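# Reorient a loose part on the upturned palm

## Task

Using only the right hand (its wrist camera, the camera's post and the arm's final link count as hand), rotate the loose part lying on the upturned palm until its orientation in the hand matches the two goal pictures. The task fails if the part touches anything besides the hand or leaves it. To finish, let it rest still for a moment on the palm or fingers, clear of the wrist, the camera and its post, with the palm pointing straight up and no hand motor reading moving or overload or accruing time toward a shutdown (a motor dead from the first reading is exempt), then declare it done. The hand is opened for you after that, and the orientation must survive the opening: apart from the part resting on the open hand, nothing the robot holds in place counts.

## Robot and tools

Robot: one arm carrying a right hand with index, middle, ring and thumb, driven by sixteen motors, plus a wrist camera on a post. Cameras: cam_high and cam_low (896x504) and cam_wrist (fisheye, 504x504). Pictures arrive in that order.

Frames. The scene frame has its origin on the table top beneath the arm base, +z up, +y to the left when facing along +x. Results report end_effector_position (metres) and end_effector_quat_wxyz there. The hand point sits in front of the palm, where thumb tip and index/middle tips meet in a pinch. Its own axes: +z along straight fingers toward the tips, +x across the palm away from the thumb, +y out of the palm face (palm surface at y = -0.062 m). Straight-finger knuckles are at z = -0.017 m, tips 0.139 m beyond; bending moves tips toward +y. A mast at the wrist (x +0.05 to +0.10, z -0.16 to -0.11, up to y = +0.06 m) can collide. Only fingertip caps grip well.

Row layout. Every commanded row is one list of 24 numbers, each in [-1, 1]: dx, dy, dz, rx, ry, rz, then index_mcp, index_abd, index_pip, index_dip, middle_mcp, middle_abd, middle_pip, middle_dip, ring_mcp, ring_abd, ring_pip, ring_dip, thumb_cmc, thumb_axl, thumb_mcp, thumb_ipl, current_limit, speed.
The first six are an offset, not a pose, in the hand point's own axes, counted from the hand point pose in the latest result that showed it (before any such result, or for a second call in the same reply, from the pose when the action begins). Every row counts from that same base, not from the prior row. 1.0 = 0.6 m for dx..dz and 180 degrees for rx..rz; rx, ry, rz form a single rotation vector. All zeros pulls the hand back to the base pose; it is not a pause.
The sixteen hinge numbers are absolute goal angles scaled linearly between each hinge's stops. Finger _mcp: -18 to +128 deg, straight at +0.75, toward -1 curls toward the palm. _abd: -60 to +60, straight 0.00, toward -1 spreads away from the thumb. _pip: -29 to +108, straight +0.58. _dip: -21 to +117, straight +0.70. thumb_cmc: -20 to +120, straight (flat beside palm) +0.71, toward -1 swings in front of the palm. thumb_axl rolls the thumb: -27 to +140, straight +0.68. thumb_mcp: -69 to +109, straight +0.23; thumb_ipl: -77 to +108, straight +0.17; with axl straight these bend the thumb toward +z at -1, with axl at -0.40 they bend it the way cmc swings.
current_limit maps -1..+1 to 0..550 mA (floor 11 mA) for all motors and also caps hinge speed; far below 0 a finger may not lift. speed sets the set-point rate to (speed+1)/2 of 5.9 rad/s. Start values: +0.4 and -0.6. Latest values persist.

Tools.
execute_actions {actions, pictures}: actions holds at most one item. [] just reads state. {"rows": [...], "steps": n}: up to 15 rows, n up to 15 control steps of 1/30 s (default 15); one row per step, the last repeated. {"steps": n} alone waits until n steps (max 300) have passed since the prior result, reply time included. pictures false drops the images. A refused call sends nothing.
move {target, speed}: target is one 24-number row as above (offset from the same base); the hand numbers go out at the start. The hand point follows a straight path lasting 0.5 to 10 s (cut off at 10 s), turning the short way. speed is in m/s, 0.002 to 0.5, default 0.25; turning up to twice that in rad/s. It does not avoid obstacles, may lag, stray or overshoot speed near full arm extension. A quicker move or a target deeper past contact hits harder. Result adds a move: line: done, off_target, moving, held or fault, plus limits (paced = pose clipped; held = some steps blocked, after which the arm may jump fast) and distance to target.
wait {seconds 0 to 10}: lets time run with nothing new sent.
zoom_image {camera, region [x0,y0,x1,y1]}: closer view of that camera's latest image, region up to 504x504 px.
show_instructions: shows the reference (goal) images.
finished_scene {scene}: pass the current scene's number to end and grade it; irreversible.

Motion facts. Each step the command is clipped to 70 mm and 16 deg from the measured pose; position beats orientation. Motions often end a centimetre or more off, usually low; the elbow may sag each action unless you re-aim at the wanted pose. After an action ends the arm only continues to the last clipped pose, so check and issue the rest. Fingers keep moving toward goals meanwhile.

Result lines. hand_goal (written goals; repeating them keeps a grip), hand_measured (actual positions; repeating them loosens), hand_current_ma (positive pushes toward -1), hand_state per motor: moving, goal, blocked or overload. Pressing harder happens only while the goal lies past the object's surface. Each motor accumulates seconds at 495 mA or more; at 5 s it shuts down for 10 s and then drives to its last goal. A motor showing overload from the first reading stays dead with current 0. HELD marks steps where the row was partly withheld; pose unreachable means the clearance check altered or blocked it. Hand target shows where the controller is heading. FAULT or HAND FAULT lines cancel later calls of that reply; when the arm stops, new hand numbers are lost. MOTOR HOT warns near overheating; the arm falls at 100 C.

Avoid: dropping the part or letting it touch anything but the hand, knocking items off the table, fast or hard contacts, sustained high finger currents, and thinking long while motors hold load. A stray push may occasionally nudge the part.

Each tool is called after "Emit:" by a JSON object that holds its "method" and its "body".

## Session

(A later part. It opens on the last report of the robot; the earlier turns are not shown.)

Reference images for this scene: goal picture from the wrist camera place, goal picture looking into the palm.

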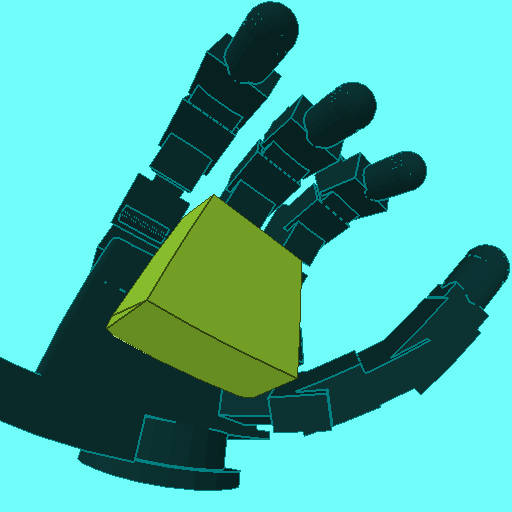

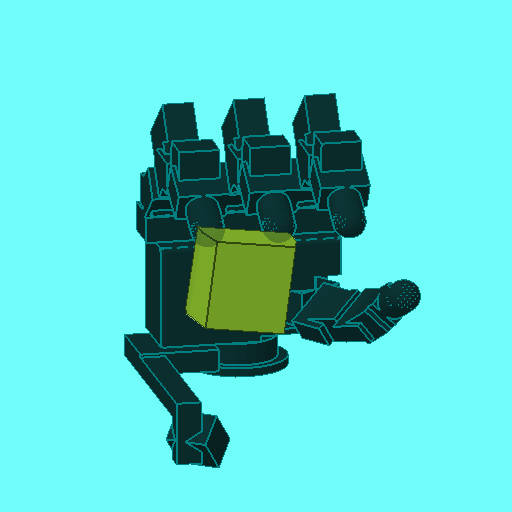

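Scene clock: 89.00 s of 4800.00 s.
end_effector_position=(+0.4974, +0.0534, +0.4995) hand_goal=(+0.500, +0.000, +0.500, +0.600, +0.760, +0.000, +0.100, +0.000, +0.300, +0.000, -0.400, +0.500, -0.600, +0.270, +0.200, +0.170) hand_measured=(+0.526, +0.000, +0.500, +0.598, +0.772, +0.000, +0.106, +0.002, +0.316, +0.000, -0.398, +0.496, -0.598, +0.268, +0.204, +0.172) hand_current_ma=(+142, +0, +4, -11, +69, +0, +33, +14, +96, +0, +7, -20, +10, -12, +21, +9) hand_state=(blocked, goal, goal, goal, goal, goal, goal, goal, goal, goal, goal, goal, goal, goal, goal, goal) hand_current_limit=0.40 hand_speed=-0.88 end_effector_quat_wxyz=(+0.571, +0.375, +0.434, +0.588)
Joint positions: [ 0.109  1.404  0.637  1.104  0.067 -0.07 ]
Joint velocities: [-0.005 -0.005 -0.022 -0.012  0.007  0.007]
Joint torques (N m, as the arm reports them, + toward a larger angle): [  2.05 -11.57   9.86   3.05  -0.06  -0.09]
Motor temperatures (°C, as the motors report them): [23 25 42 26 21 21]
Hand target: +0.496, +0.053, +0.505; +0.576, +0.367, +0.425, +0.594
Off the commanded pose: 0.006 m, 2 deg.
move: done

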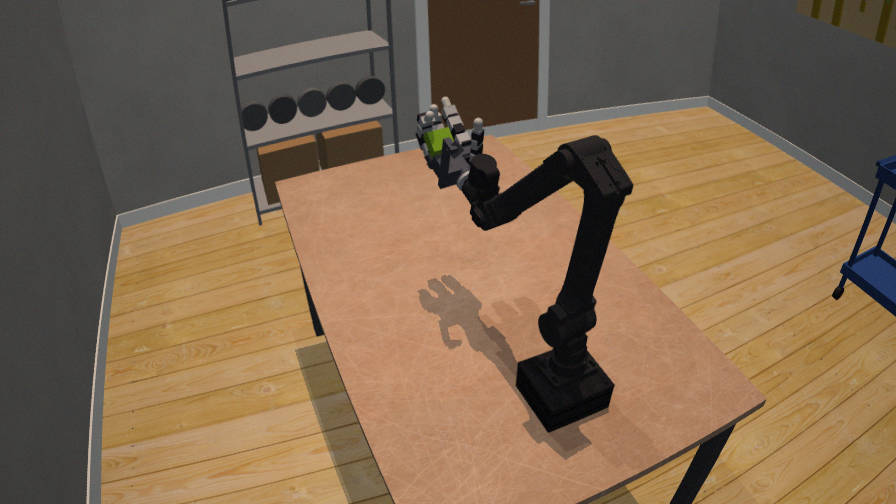

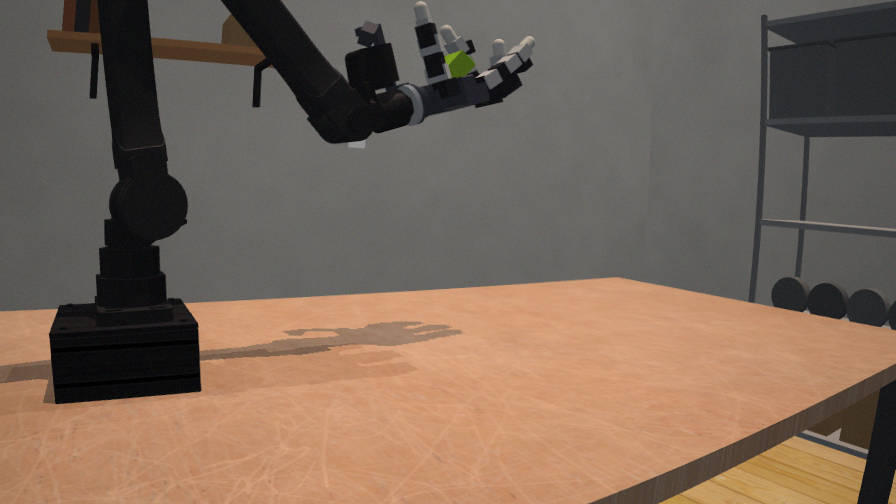

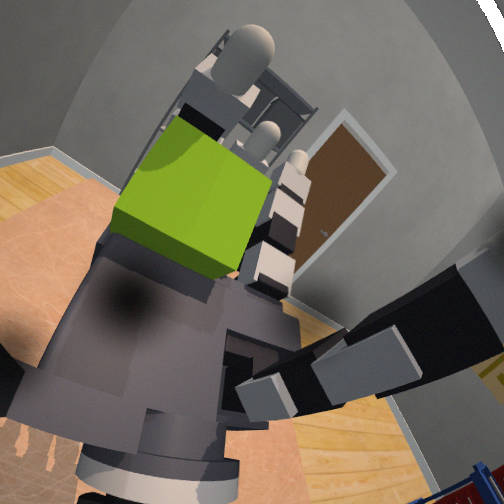

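Emit:
{"method": "move", "body": {"target": [0,0.01,0,-0.01,0,0, 0.76,0,0.5,0.6, 1,0,0.1,0.5, 1,0,0.1,0.5, -0.6,0.27,0.2,0.17, 0.4,-0.85], "speed": 0.05}}

Emit:
{"method": "move", "body": {"target": [0,0.01,0,-0.01,0,0, 0.76,0,0.5,0.6, 1,0,-0.95,0.5, 1,0,-0.95,0.5, -0.6,0.27,0.2,0.17, 0.4,-0.85], "speed": 0.05}}

Emit:
{"method": "zoom_image", "body": {"camera": "cam_low", "region": [380, 0, 580, 150]}}

Scene clock: 98.60 s of 4800.00 s.
end_effector_position=(+0.4974, +0.0534, +0.4995) hand_goal=(+0.760, +0.000, +0.500, +0.600, +1.000, +0.000, +0.100, +0.500, +1.000, +0.000, +0.100, +0.500, -0.600, +0.270, +0.200, +0.170) hand_measured=(+0.770, +0.000, +0.500, +0.598, +1.000, +0.000, +0.106, +0.498, +1.000, +0.000, +0.100, +0.498, -0.598, +0.268, +0.204, +0.172) hand_current_ma=(+57, +0, +4, -11, +2, +0, +32, -12, +1, +0, +1, -13, +10, -12, +21, +9) hand_state=(goal, goal, goal, goal, goal, goal, goal, goal, goal, goal, goal, goal, goal, goal, goal, goal) hand_current_limit=0.40 hand_speed=-0.85 end_effector_quat_wxyz=(+0.571, +0.375, +0.434, +0.588)
Joint positions: [ 0.109  1.404  0.637  1.104  0.067 -0.07 ]
Joint velocities: [-0.005  0.005 -0.017 -0.022 -0.066  0.007]
Joint torques (N m, as the arm reports them, + toward a larger angle): [  2.12 -11.31  10.05   3.14  -0.04  -0.08]
Motor temperatures (°C, as the motors report them): [23 25 41 26 21 21]
Hand target: +0.495, +0.053, +0.505; +0.576, +0.366, +0.424, +0.595
Off the commanded pose: 0.006 m, 2 deg.
move: done

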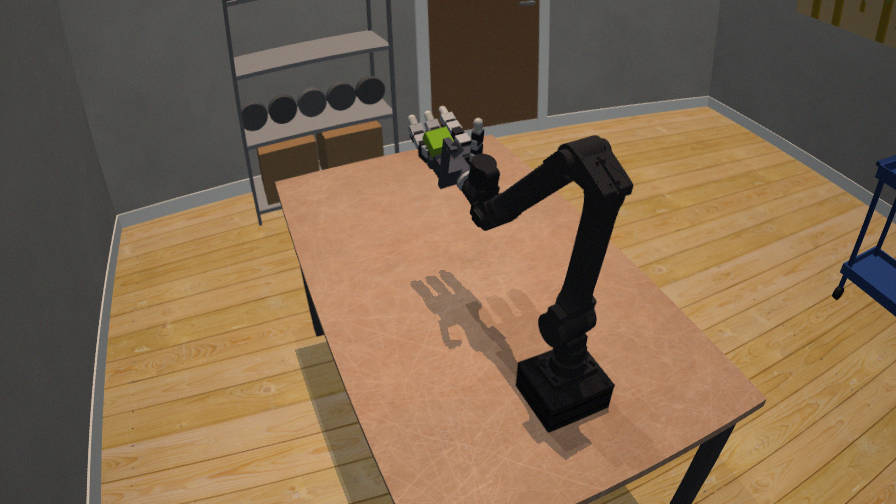

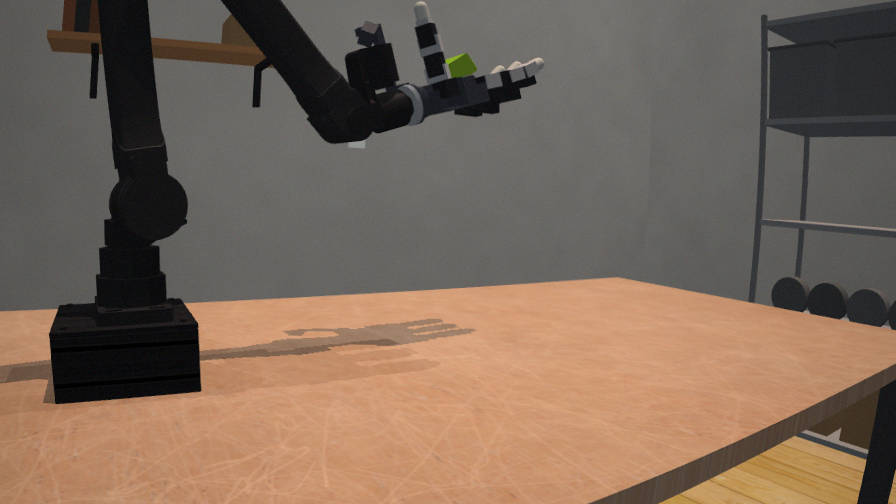

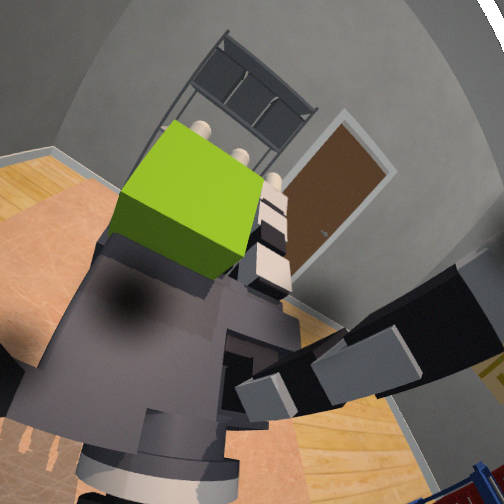

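Scene clock: 101.70 s of 4800.00 s.
end_effector_position=(+0.4974, +0.0534, +0.4995) hand_goal=(+0.760, +0.000, +0.500, +0.600, +1.000, +0.000, -0.950, +0.500, +1.000, +0.000, -0.950, +0.500, -0.600, +0.270, +0.200, +0.170) hand_measured=(+0.770, +0.000, +0.500, +0.598, +1.000, +0.000, -0.948, +0.498, +1.000, +0.000, -0.948, +0.498, -0.598, +0.268, +0.204, +0.172) hand_current_ma=(+57, +0, +4, -11, +2, +0, +11, -12, +1, +0, +10, -13, +10, -12, +21, +9) hand_state=(goal, goal, goal, goal, goal, goal, goal, goal, goal, goal, goal, goal, goal, goal, goal, goal) hand_current_limit=0.40 hand_speed=-0.85 end_effector_quat_wxyz=(+0.571, +0.375, +0.434, +0.588)
Joint positions: [ 0.109  1.404  0.637  1.104  0.067 -0.07 ]
Joint velocities: [-0.005  0.005  0.007 -0.002  0.051  0.022]
Joint torques (N m, as the arm reports them, + toward a larger angle): [  1.93 -11.43   9.9    3.19  -0.04  -0.06]
Motor temperatures (°C, as the motors report them): [23 25 41 26 21 21]
Hand target: +0.495, +0.053, +0.505; +0.576, +0.366, +0.424, +0.595
Off the commanded pose: 0.006 m, 2 deg.
move: done

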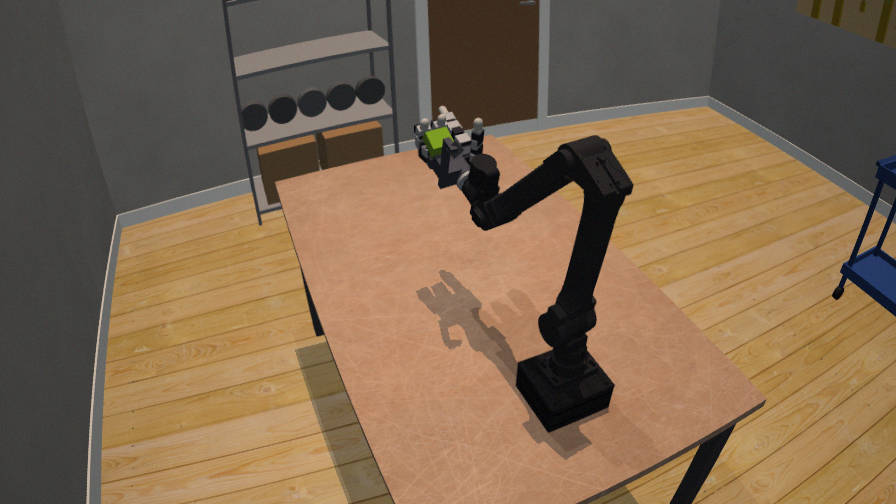

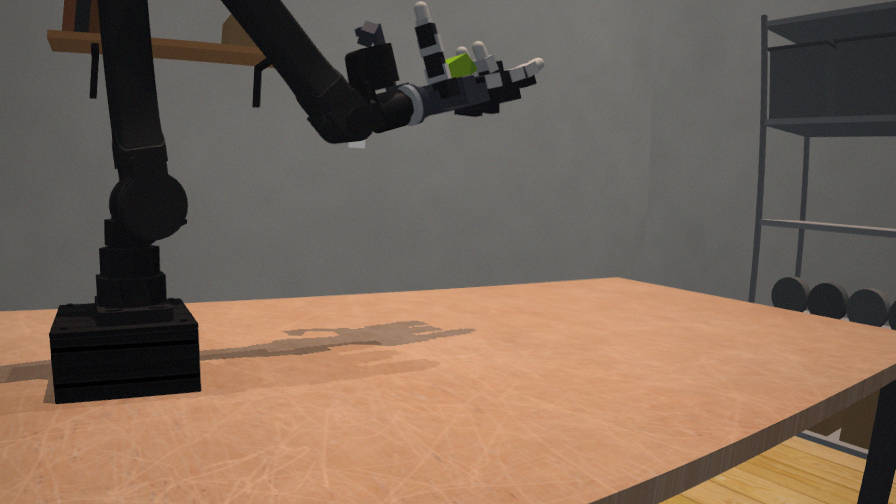

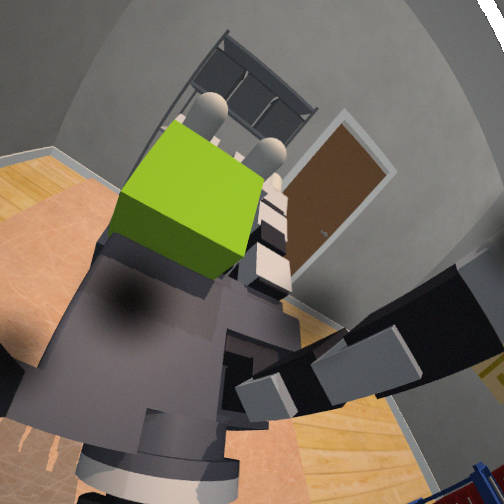

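Region (380, 0, 580, 150) of cam_low's 896x504 image, scaled by 2.520, with more detail than that image has; it fills the top 378 rows of this view, and the rest is white.

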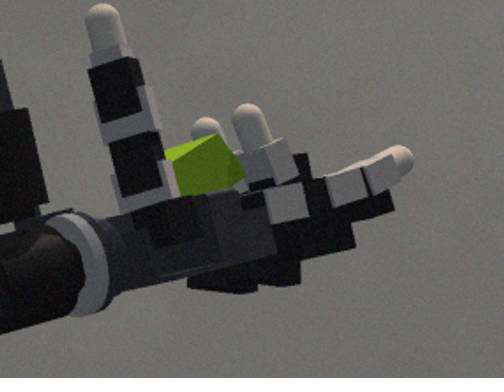

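Emit:
{"method": "move", "body": {"target": [0,-0.02,0,0.11,0,0, 0.76,0,0.5,0.6, 1,0,-0.95,0.5, 1,0,-0.95,0.5, -0.6,0.27,0.2,0.17, 0.4,-0.85], "speed": 0.08}}

Emit:
{"method": "zoom_image", "body": {"camera": "cam_low", "region": [380, 0, 580, 150]}}

Scene clock: 112.13 s of 4800.00 s.
end_effector_position=(+0.5063, +0.0498, +0.4795) hand_goal=(+0.760, +0.000, +0.500, +0.600, +1.000, +0.000, -0.950, +0.500, +1.000, +0.000, -0.950, +0.500, -0.600, +0.270, +0.200, +0.170) hand_measured=(+0.772, +0.000, +0.500, +0.598, +1.000, +0.000, -0.948, +0.498, +1.000, +0.000, -0.948, +0.498, -0.598, +0.268, +0.202, +0.172) hand_current_ma=(+62, +0, +4, -11, +1, +0, +12, -11, +1, +0, +14, -8, +8, -12, +9, +9) hand_state=(goal, goal, goal, goal, goal, goal, goal, goal, goal, goal, goal, goal, goal, goal, goal, goal) hand_current_limit=0.40 hand_speed=-0.85 end_effector_quat_wxyz=(+0.499, +0.466, +0.535, +0.498)
Joint positions: [ 0.109  1.17   0.637  0.513  0.088 -0.058]
Joint velocities: [-0.015 -0.015 -0.002 -0.012  0.007  0.037]
Joint torques (N m, as the arm reports them, + toward a larger angle): [  2.53 -11.61  11.46   1.73   0.22   0.08]
Motor temperatures (°C, as the motors report them): [23 26 41 26 21 21]
Hand target: +0.502, +0.053, +0.489; +0.496, +0.466, +0.530, +0.507
Off the commanded pose: 0.010 m, 1 deg.
move: done

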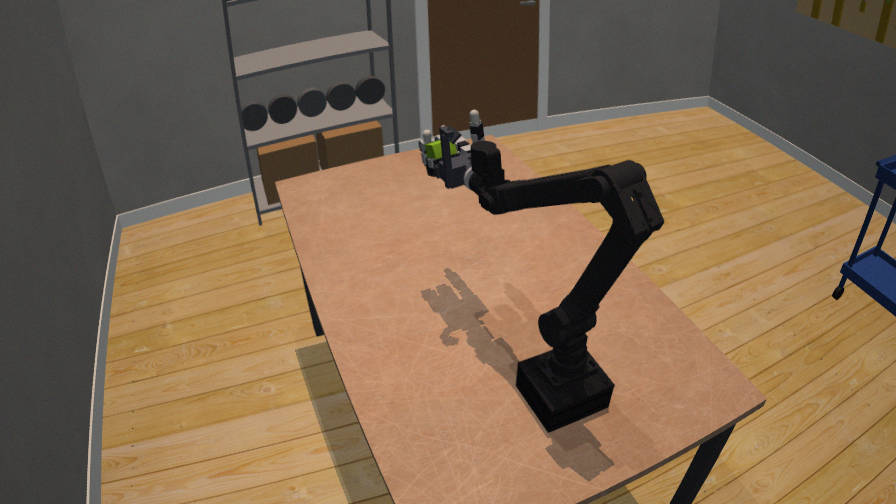

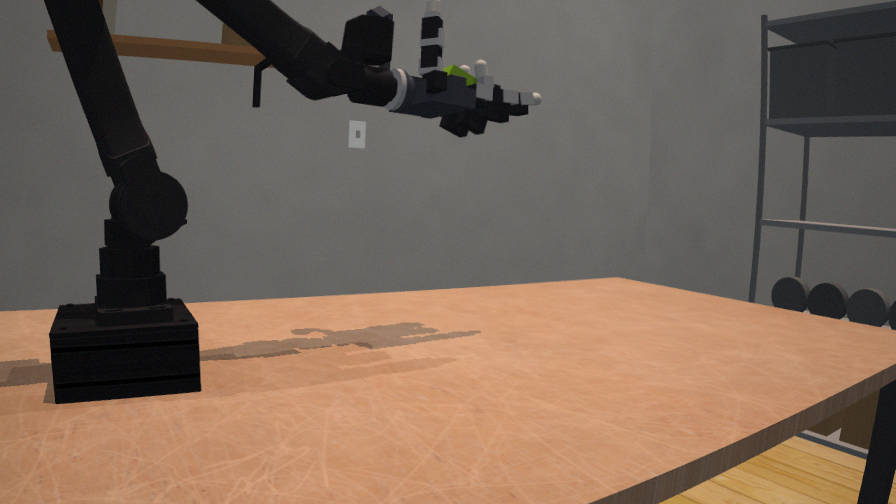

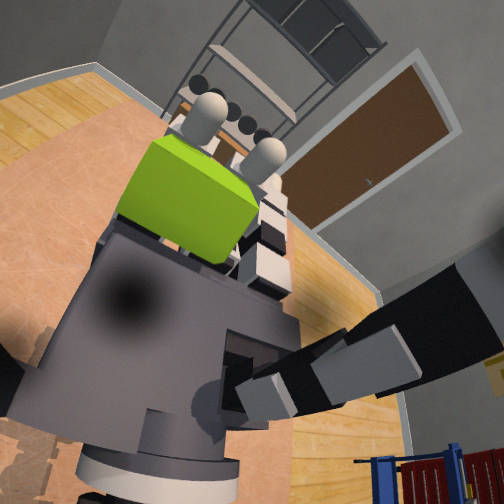

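Region (380, 0, 580, 150) of cam_low's 896x504 image, scaled by 2.520, with more detail than that image has; it fills the top 378 rows of this view, and the rest is white.

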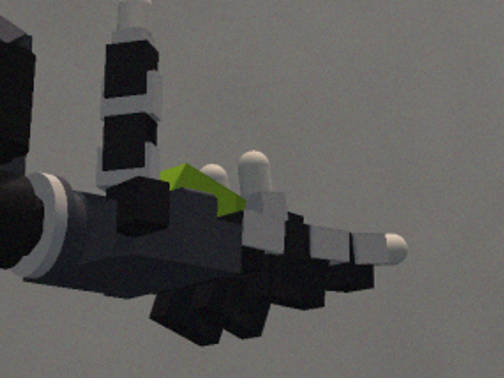

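Near edge is lifted now. Push with the fingertips.

Emit:
{"method": "move", "body": {"target": [0,0.01,0,0,0,0, 0.76,0,0.5,0.6, 1,0,-1,-0.2, 1,0,-1,-0.2, -0.6,0.27,0.2,0.17, 0.4,-0.85], "speed": 0.05}}

Emit:
{"method": "zoom_image", "body": {"camera": "cam_low", "region": [380, 0, 580, 150]}}

Scene clock: 122.47 s of 4800.00 s.
end_effector_position=(+0.5068, +0.0499, +0.4780) hand_goal=(+0.760, +0.000, +0.500, +0.600, +1.000, +0.000, -1.000, -0.200, +1.000, +0.000, -1.000, -0.200, -0.600, +0.270, +0.200, +0.170) hand_measured=(+0.772, +0.000, +0.500, +0.598, +1.000, +0.000, -0.992, -0.194, +1.000, +0.000, -0.974, -0.180, -0.598, +0.268, +0.202, +0.172) hand_current_ma=(+62, +0, +4, -11, +1, -1, +42, +26, +1, +0, +138, +99, +8, -12, +9, +9) hand_state=(goal, goal, goal, goal, goal, goal, goal, goal, goal, goal, blocked, goal, goal, goal, goal, goal) hand_current_limit=0.40 hand_speed=-0.85 end_effector_quat_wxyz=(+0.498, +0.467, +0.536, +0.496)
Joint positions: [ 0.109  1.17   0.637  0.507  0.088 -0.058]
Joint velocities: [-0.015  0.005 -0.002 -0.002 -0.007 -0.007]
Joint torques (N m, as the arm reports them, + toward a larger angle): [  2.04 -10.69  11.92   1.76   0.1   -0.05]
Motor temperatures (°C, as the motors report them): [23 26 42 25 21 21]
Hand target: +0.506, +0.050, +0.486; +0.499, +0.466, +0.535, +0.498
Off the commanded pose: 0.008 m, 0 deg.
move: done

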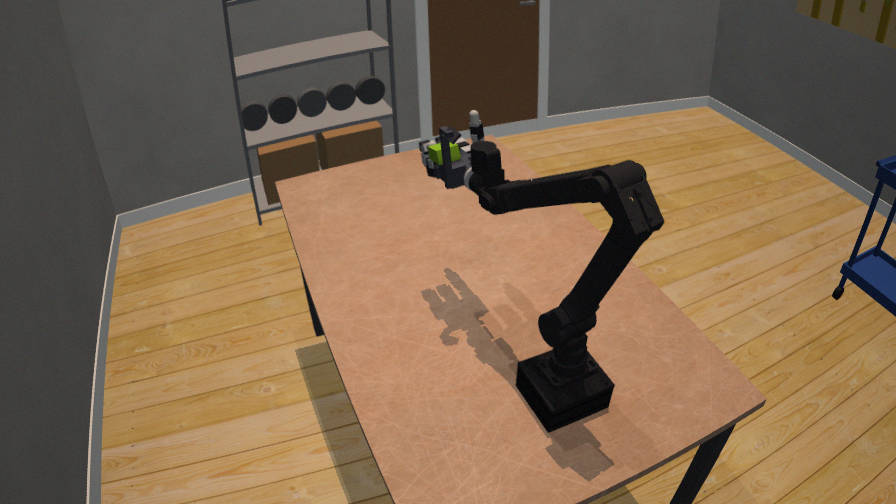

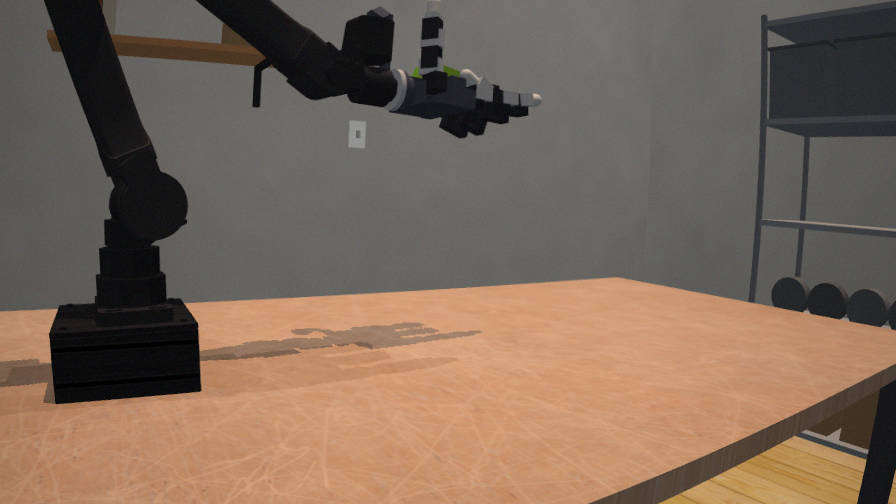

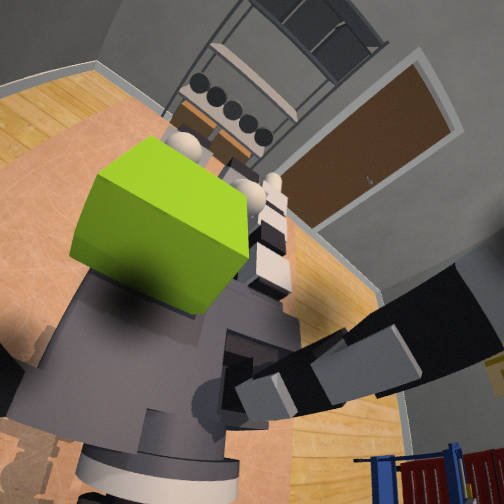

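Region (380, 0, 580, 150) of cam_low's 896x504 image, scaled by 2.520, with more detail than that image has; it fills the top 378 rows of this view, and the rest is white.

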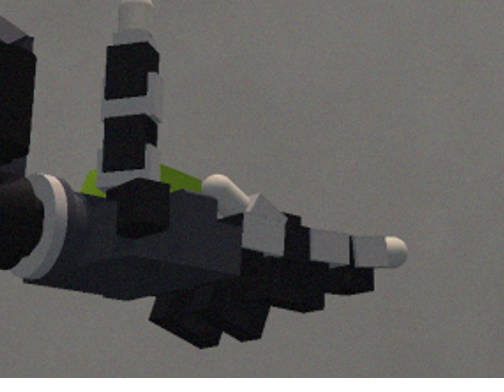

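Emit:
{"method": "move", "body": {"target": [0,0.01,0,0,0,0, 0.76,0,0.5,0.6, 0.76,0,-0.3,0.4, 0.7,0,0.4,0.6, -0.6,0.27,0.2,0.17, 0.4,-0.75], "speed": 0.05}}

Emit:
{"method": "move", "body": {"target": [0,0.01,0,0,0,0, 0.76,0,0.5,0.6, 0.76,0,-0.3,0.4, -0.5,0,0.5,0.6, -0.6,0.27,0.2,0.17, 0.4,-0.85], "speed": 0.05}}

Scene clock: 130.30 s of 4800.00 s.
end_effector_position=(+0.5073, +0.0499, +0.4766) hand_goal=(+0.760, +0.000, +0.500, +0.600, +0.760, +0.000, -0.300, +0.400, +0.700, +0.000, +0.400, +0.600, -0.600, +0.270, +0.200, +0.170) hand_measured=(+0.772, +0.000, +0.500, +0.598, +0.780, +0.000, -0.300, +0.398, +0.720, +0.000, +0.400, +0.598, -0.598, +0.268, +0.202, +0.172) hand_current_ma=(+62, +0, +4, -11, +113, -1, -4, -13, +122, +0, +3, -12, +8, -12, +9, +9) hand_state=(goal, goal, goal, goal, goal, goal, goal, goal, goal, goal, goal, goal, goal, goal, goal, goal) hand_current_limit=0.40 hand_speed=-0.75 end_effector_quat_wxyz=(+0.496, +0.469, +0.538, +0.495)
Joint positions: [ 0.109  1.17   0.637  0.501  0.088 -0.058]
Joint velocities: [ 0.015 -0.005 -0.017  0.002  0.081 -0.007]
Joint torques (N m, as the arm reports them, + toward a larger angle): [  2.23 -10.92  11.96   1.7    0.11  -0.06]
Motor temperatures (°C, as the motors report them): [23 26 42 25 21 21]
Hand target: +0.507, +0.050, +0.484; +0.498, +0.467, +0.536, +0.496
Off the commanded pose: 0.007 m, 0 deg.
move: done

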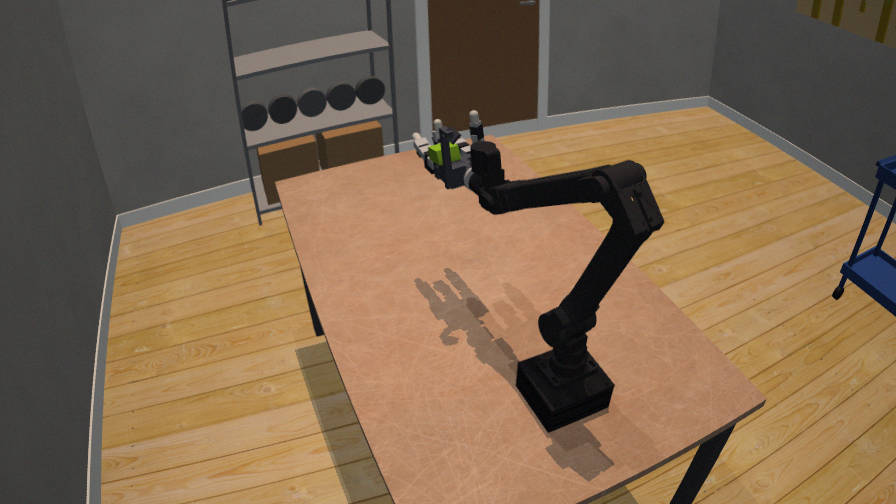

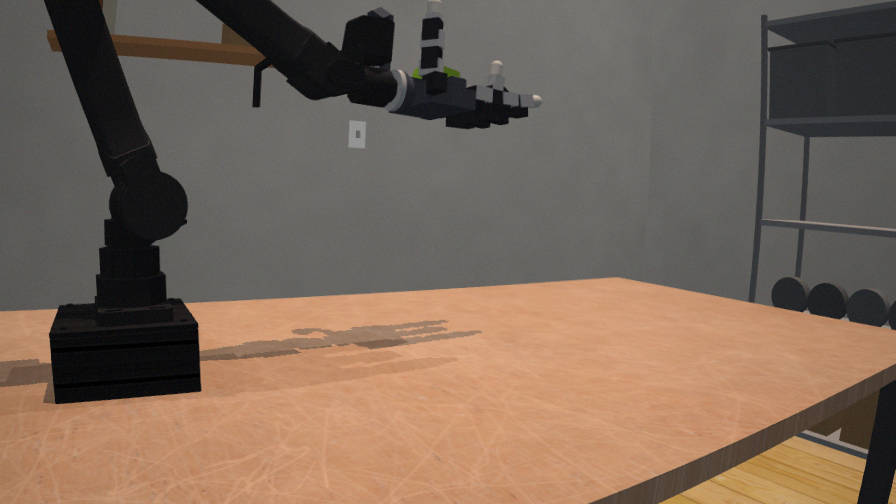

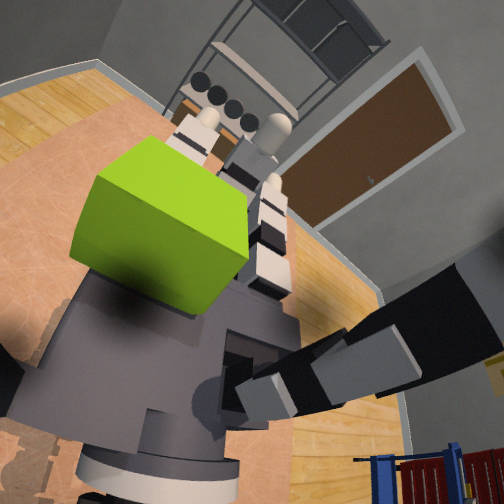

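Scene clock: 134.03 s of 4800.00 s.
end_effector_position=(+0.5077, +0.0500, +0.4753) hand_goal=(+0.760, +0.000, +0.500, +0.600, +0.760, +0.000, -0.300, +0.400, -0.500, +0.000, +0.500, +0.600, -0.600, +0.270, +0.200, +0.170) hand_measured=(+0.772, +0.000, +0.500, +0.598, +0.780, +0.000, -0.300, +0.398, -0.492, +0.000, +0.500, +0.598, -0.598, +0.268, +0.202, +0.172) hand_current_ma=(+62, +0, +4, -11, +113, -1, -4, -13, +55, +0, +2, -12, +8, -12, +9, +9) hand_state=(goal, goal, goal, goal, goal, goal, goal, goal, goal, goal, goal, goal, goal, goal, goal, goal) hand_current_limit=0.40 hand_speed=-0.85 end_effector_quat_wxyz=(+0.495, +0.470, +0.539, +0.493)
Joint positions: [ 0.109  1.17   0.637  0.496  0.088 -0.058]
Joint velocities: [-0.005 -0.005  0.007 -0.002 -0.037  0.007]
Joint torques (N m, as the arm reports them, + toward a larger angle): [  2.02 -10.82  11.78   1.69   0.11  -0.06]
Motor temperatures (°C, as the motors report them): [23 26 42 25 21 21]
Hand target: +0.507, +0.050, +0.483; +0.497, +0.469, +0.538, +0.495
Off the commanded pose: 0.007 m, 0 deg.
move: done

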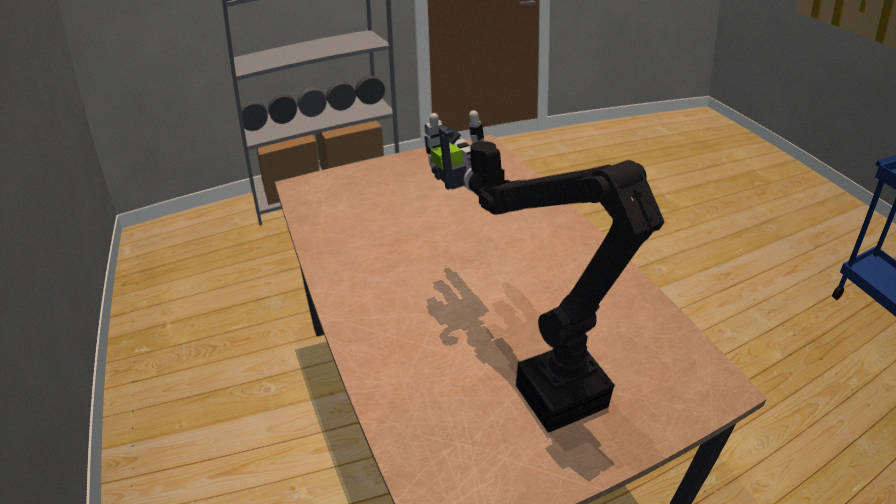

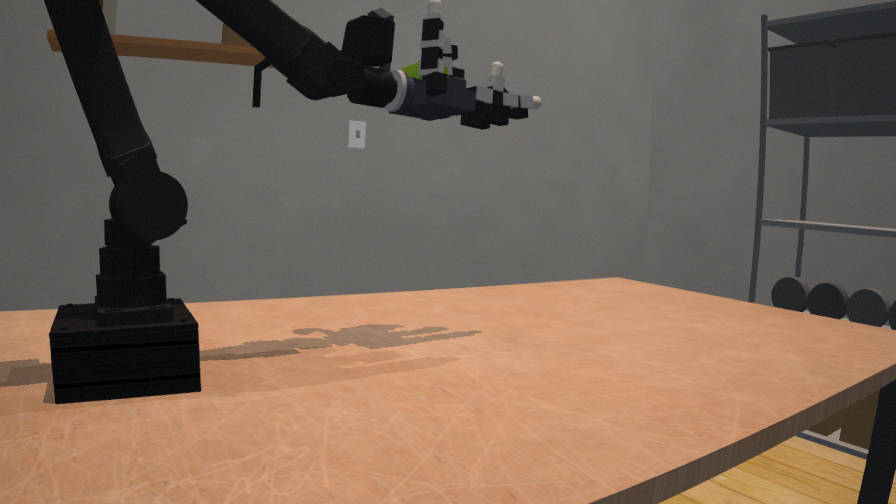

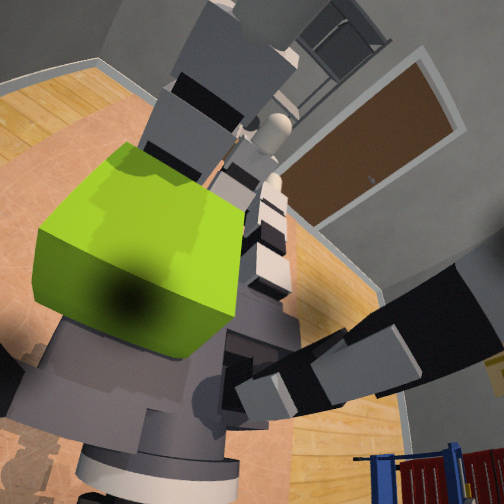

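Emit:
{"method": "move", "body": {"target": [0,0.01,0,-0.005,0,0, 0.3,0,0.3,0.5, -0.1,0,-0.4,-0.05, 0.8,0,-0.95,-0.5, -0.1,0.27,0.2,0.17, 0.4,-0.7], "speed": 0.05}}

Emit:
{"method": "zoom_image", "body": {"camera": "cam_low", "region": [380, 0, 580, 150]}}

Scene clock: 151.33 s of 4800.00 s.
end_effector_position=(+0.5077, +0.0500, +0.4753) hand_goal=(+0.300, +0.000, +0.300, +0.500, -0.100, +0.000, -0.400, -0.050, +0.800, +0.000, -0.950, -0.500, -0.100, +0.270, +0.200, +0.170) hand_measured=(+0.326, +0.000, +0.308, +0.504, -0.090, +0.000, -0.400, -0.048, +0.804, +0.000, -0.948, -0.498, -0.096, +0.268, +0.202, +0.172) hand_current_ma=(+142, +0, +36, +17, +54, -1, +4, +11, +30, +0, +11, +12, +20, -12, +7, +9) hand_state=(blocked, goal, goal, goal, goal, goal, goal, goal, goal, goal, goal, goal, goal, goal, goal, goal) hand_current_limit=0.40 hand_speed=-0.70 end_effector_quat_wxyz=(+0.495, +0.470, +0.539, +0.493)
Joint positions: [ 0.109  1.17   0.637  0.496  0.088 -0.058]
Joint velocities: [-0.024 -0.034 -0.007 -0.007  0.022 -0.051]
Joint torques (N m, as the arm reports them, + toward a larger angle): [ 2.05 -9.61 11.56  2.53  0.05 -0.11]
Motor temperatures (°C, as the motors report them): [23 26 43 25 21 21]
Hand target: +0.508, +0.050, +0.481; +0.499, +0.466, +0.535, +0.497
Off the commanded pose: 0.006 m, 1 deg.
move: done

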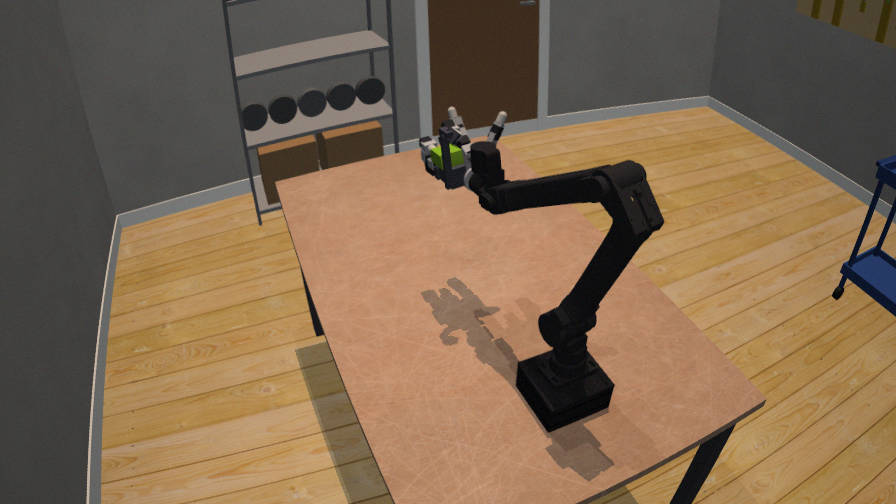

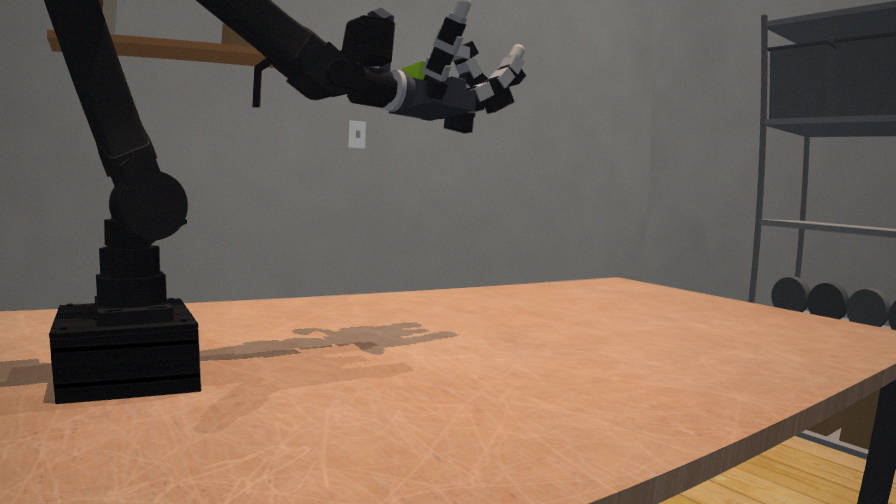

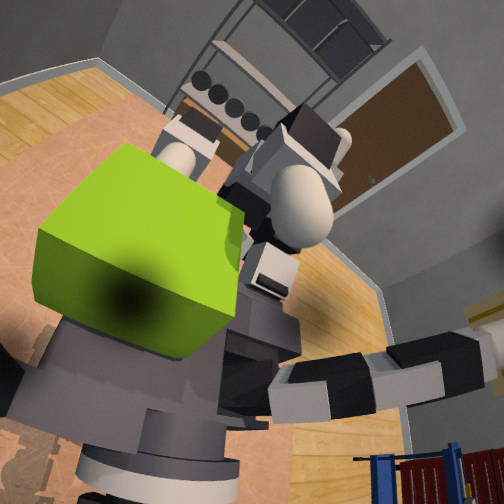

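Region (380, 0, 580, 150) of cam_low's 896x504 image, scaled by 2.520, with more detail than that image has; it fills the top 378 rows of this view, and the rest is white.

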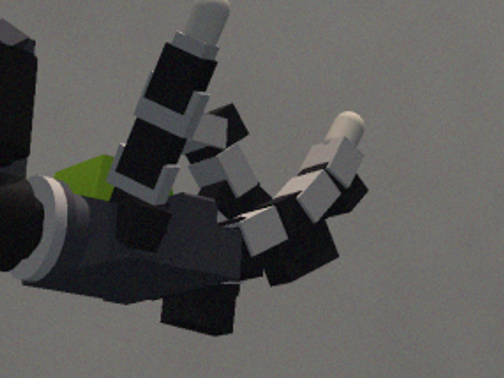

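Emit:
{"method": "move", "body": {"target": [0,0.01,0,-0.005,0,0, 0.3,0,0.3,0.5, -0.28,-0.25,-0.5,-0.12, 0.8,0,-0.95,-0.5, -0.1,0.27,0.2,0.17, 0.2,-0.85], "speed": 0.05}}

Scene clock: 156.07 s of 4800.00 s.
end_effector_position=(+0.5077, +0.0500, +0.4753) hand_goal=(+0.300, +0.000, +0.300, +0.500, -0.280, -0.250, -0.500, -0.120, +0.800, +0.000, -0.950, -0.500, -0.100, +0.270, +0.200, +0.170) hand_measured=(+0.326, +0.000, +0.308, +0.504, -0.264, -0.236, -0.494, -0.118, +0.804, +0.000, -0.948, -0.498, -0.096, +0.268, +0.202, +0.172) hand_current_ma=(+142, +0, +36, +17, +97, +61, +33, +11, +30, +0, +11, +12, +20, -12, +7, +9) hand_state=(blocked, goal, goal, goal, goal, goal, goal, goal, goal, goal, goal, goal, goal, goal, goal, goal) hand_current_limit=0.20 hand_speed=-0.85 end_effector_quat_wxyz=(+0.495, +0.470, +0.539, +0.493)
Joint positions: [ 0.109  1.17   0.637  0.496  0.088 -0.058]
Joint velocities: [ 0.005 -0.024  0.007 -0.012 -0.037  0.037]
Joint torques (N m, as the arm reports them, + toward a larger angle): [ 2.07 -9.75 11.46  2.53  0.05 -0.11]
Motor temperatures (°C, as the motors report them): [23 26 43 25 21 21]
Hand target: +0.508, +0.050, +0.481; +0.499, +0.466, +0.535, +0.497
Off the commanded pose: 0.006 m, 1 deg.
move: done

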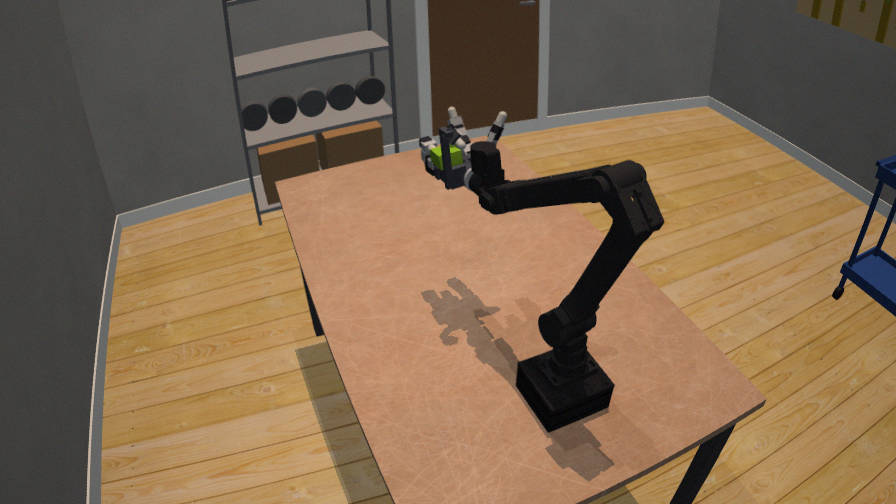

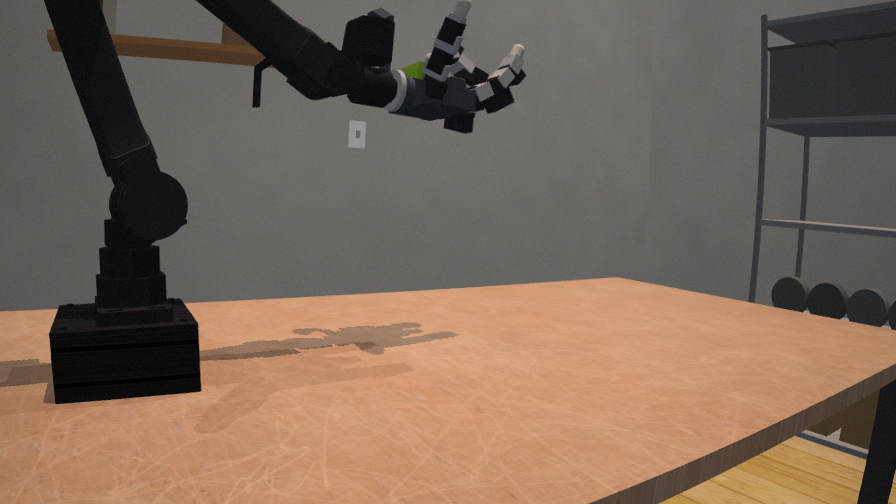

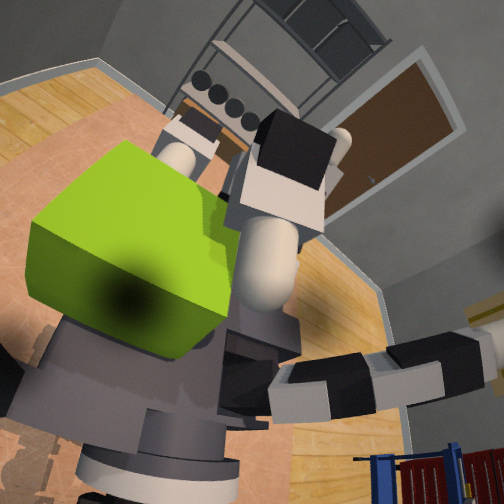

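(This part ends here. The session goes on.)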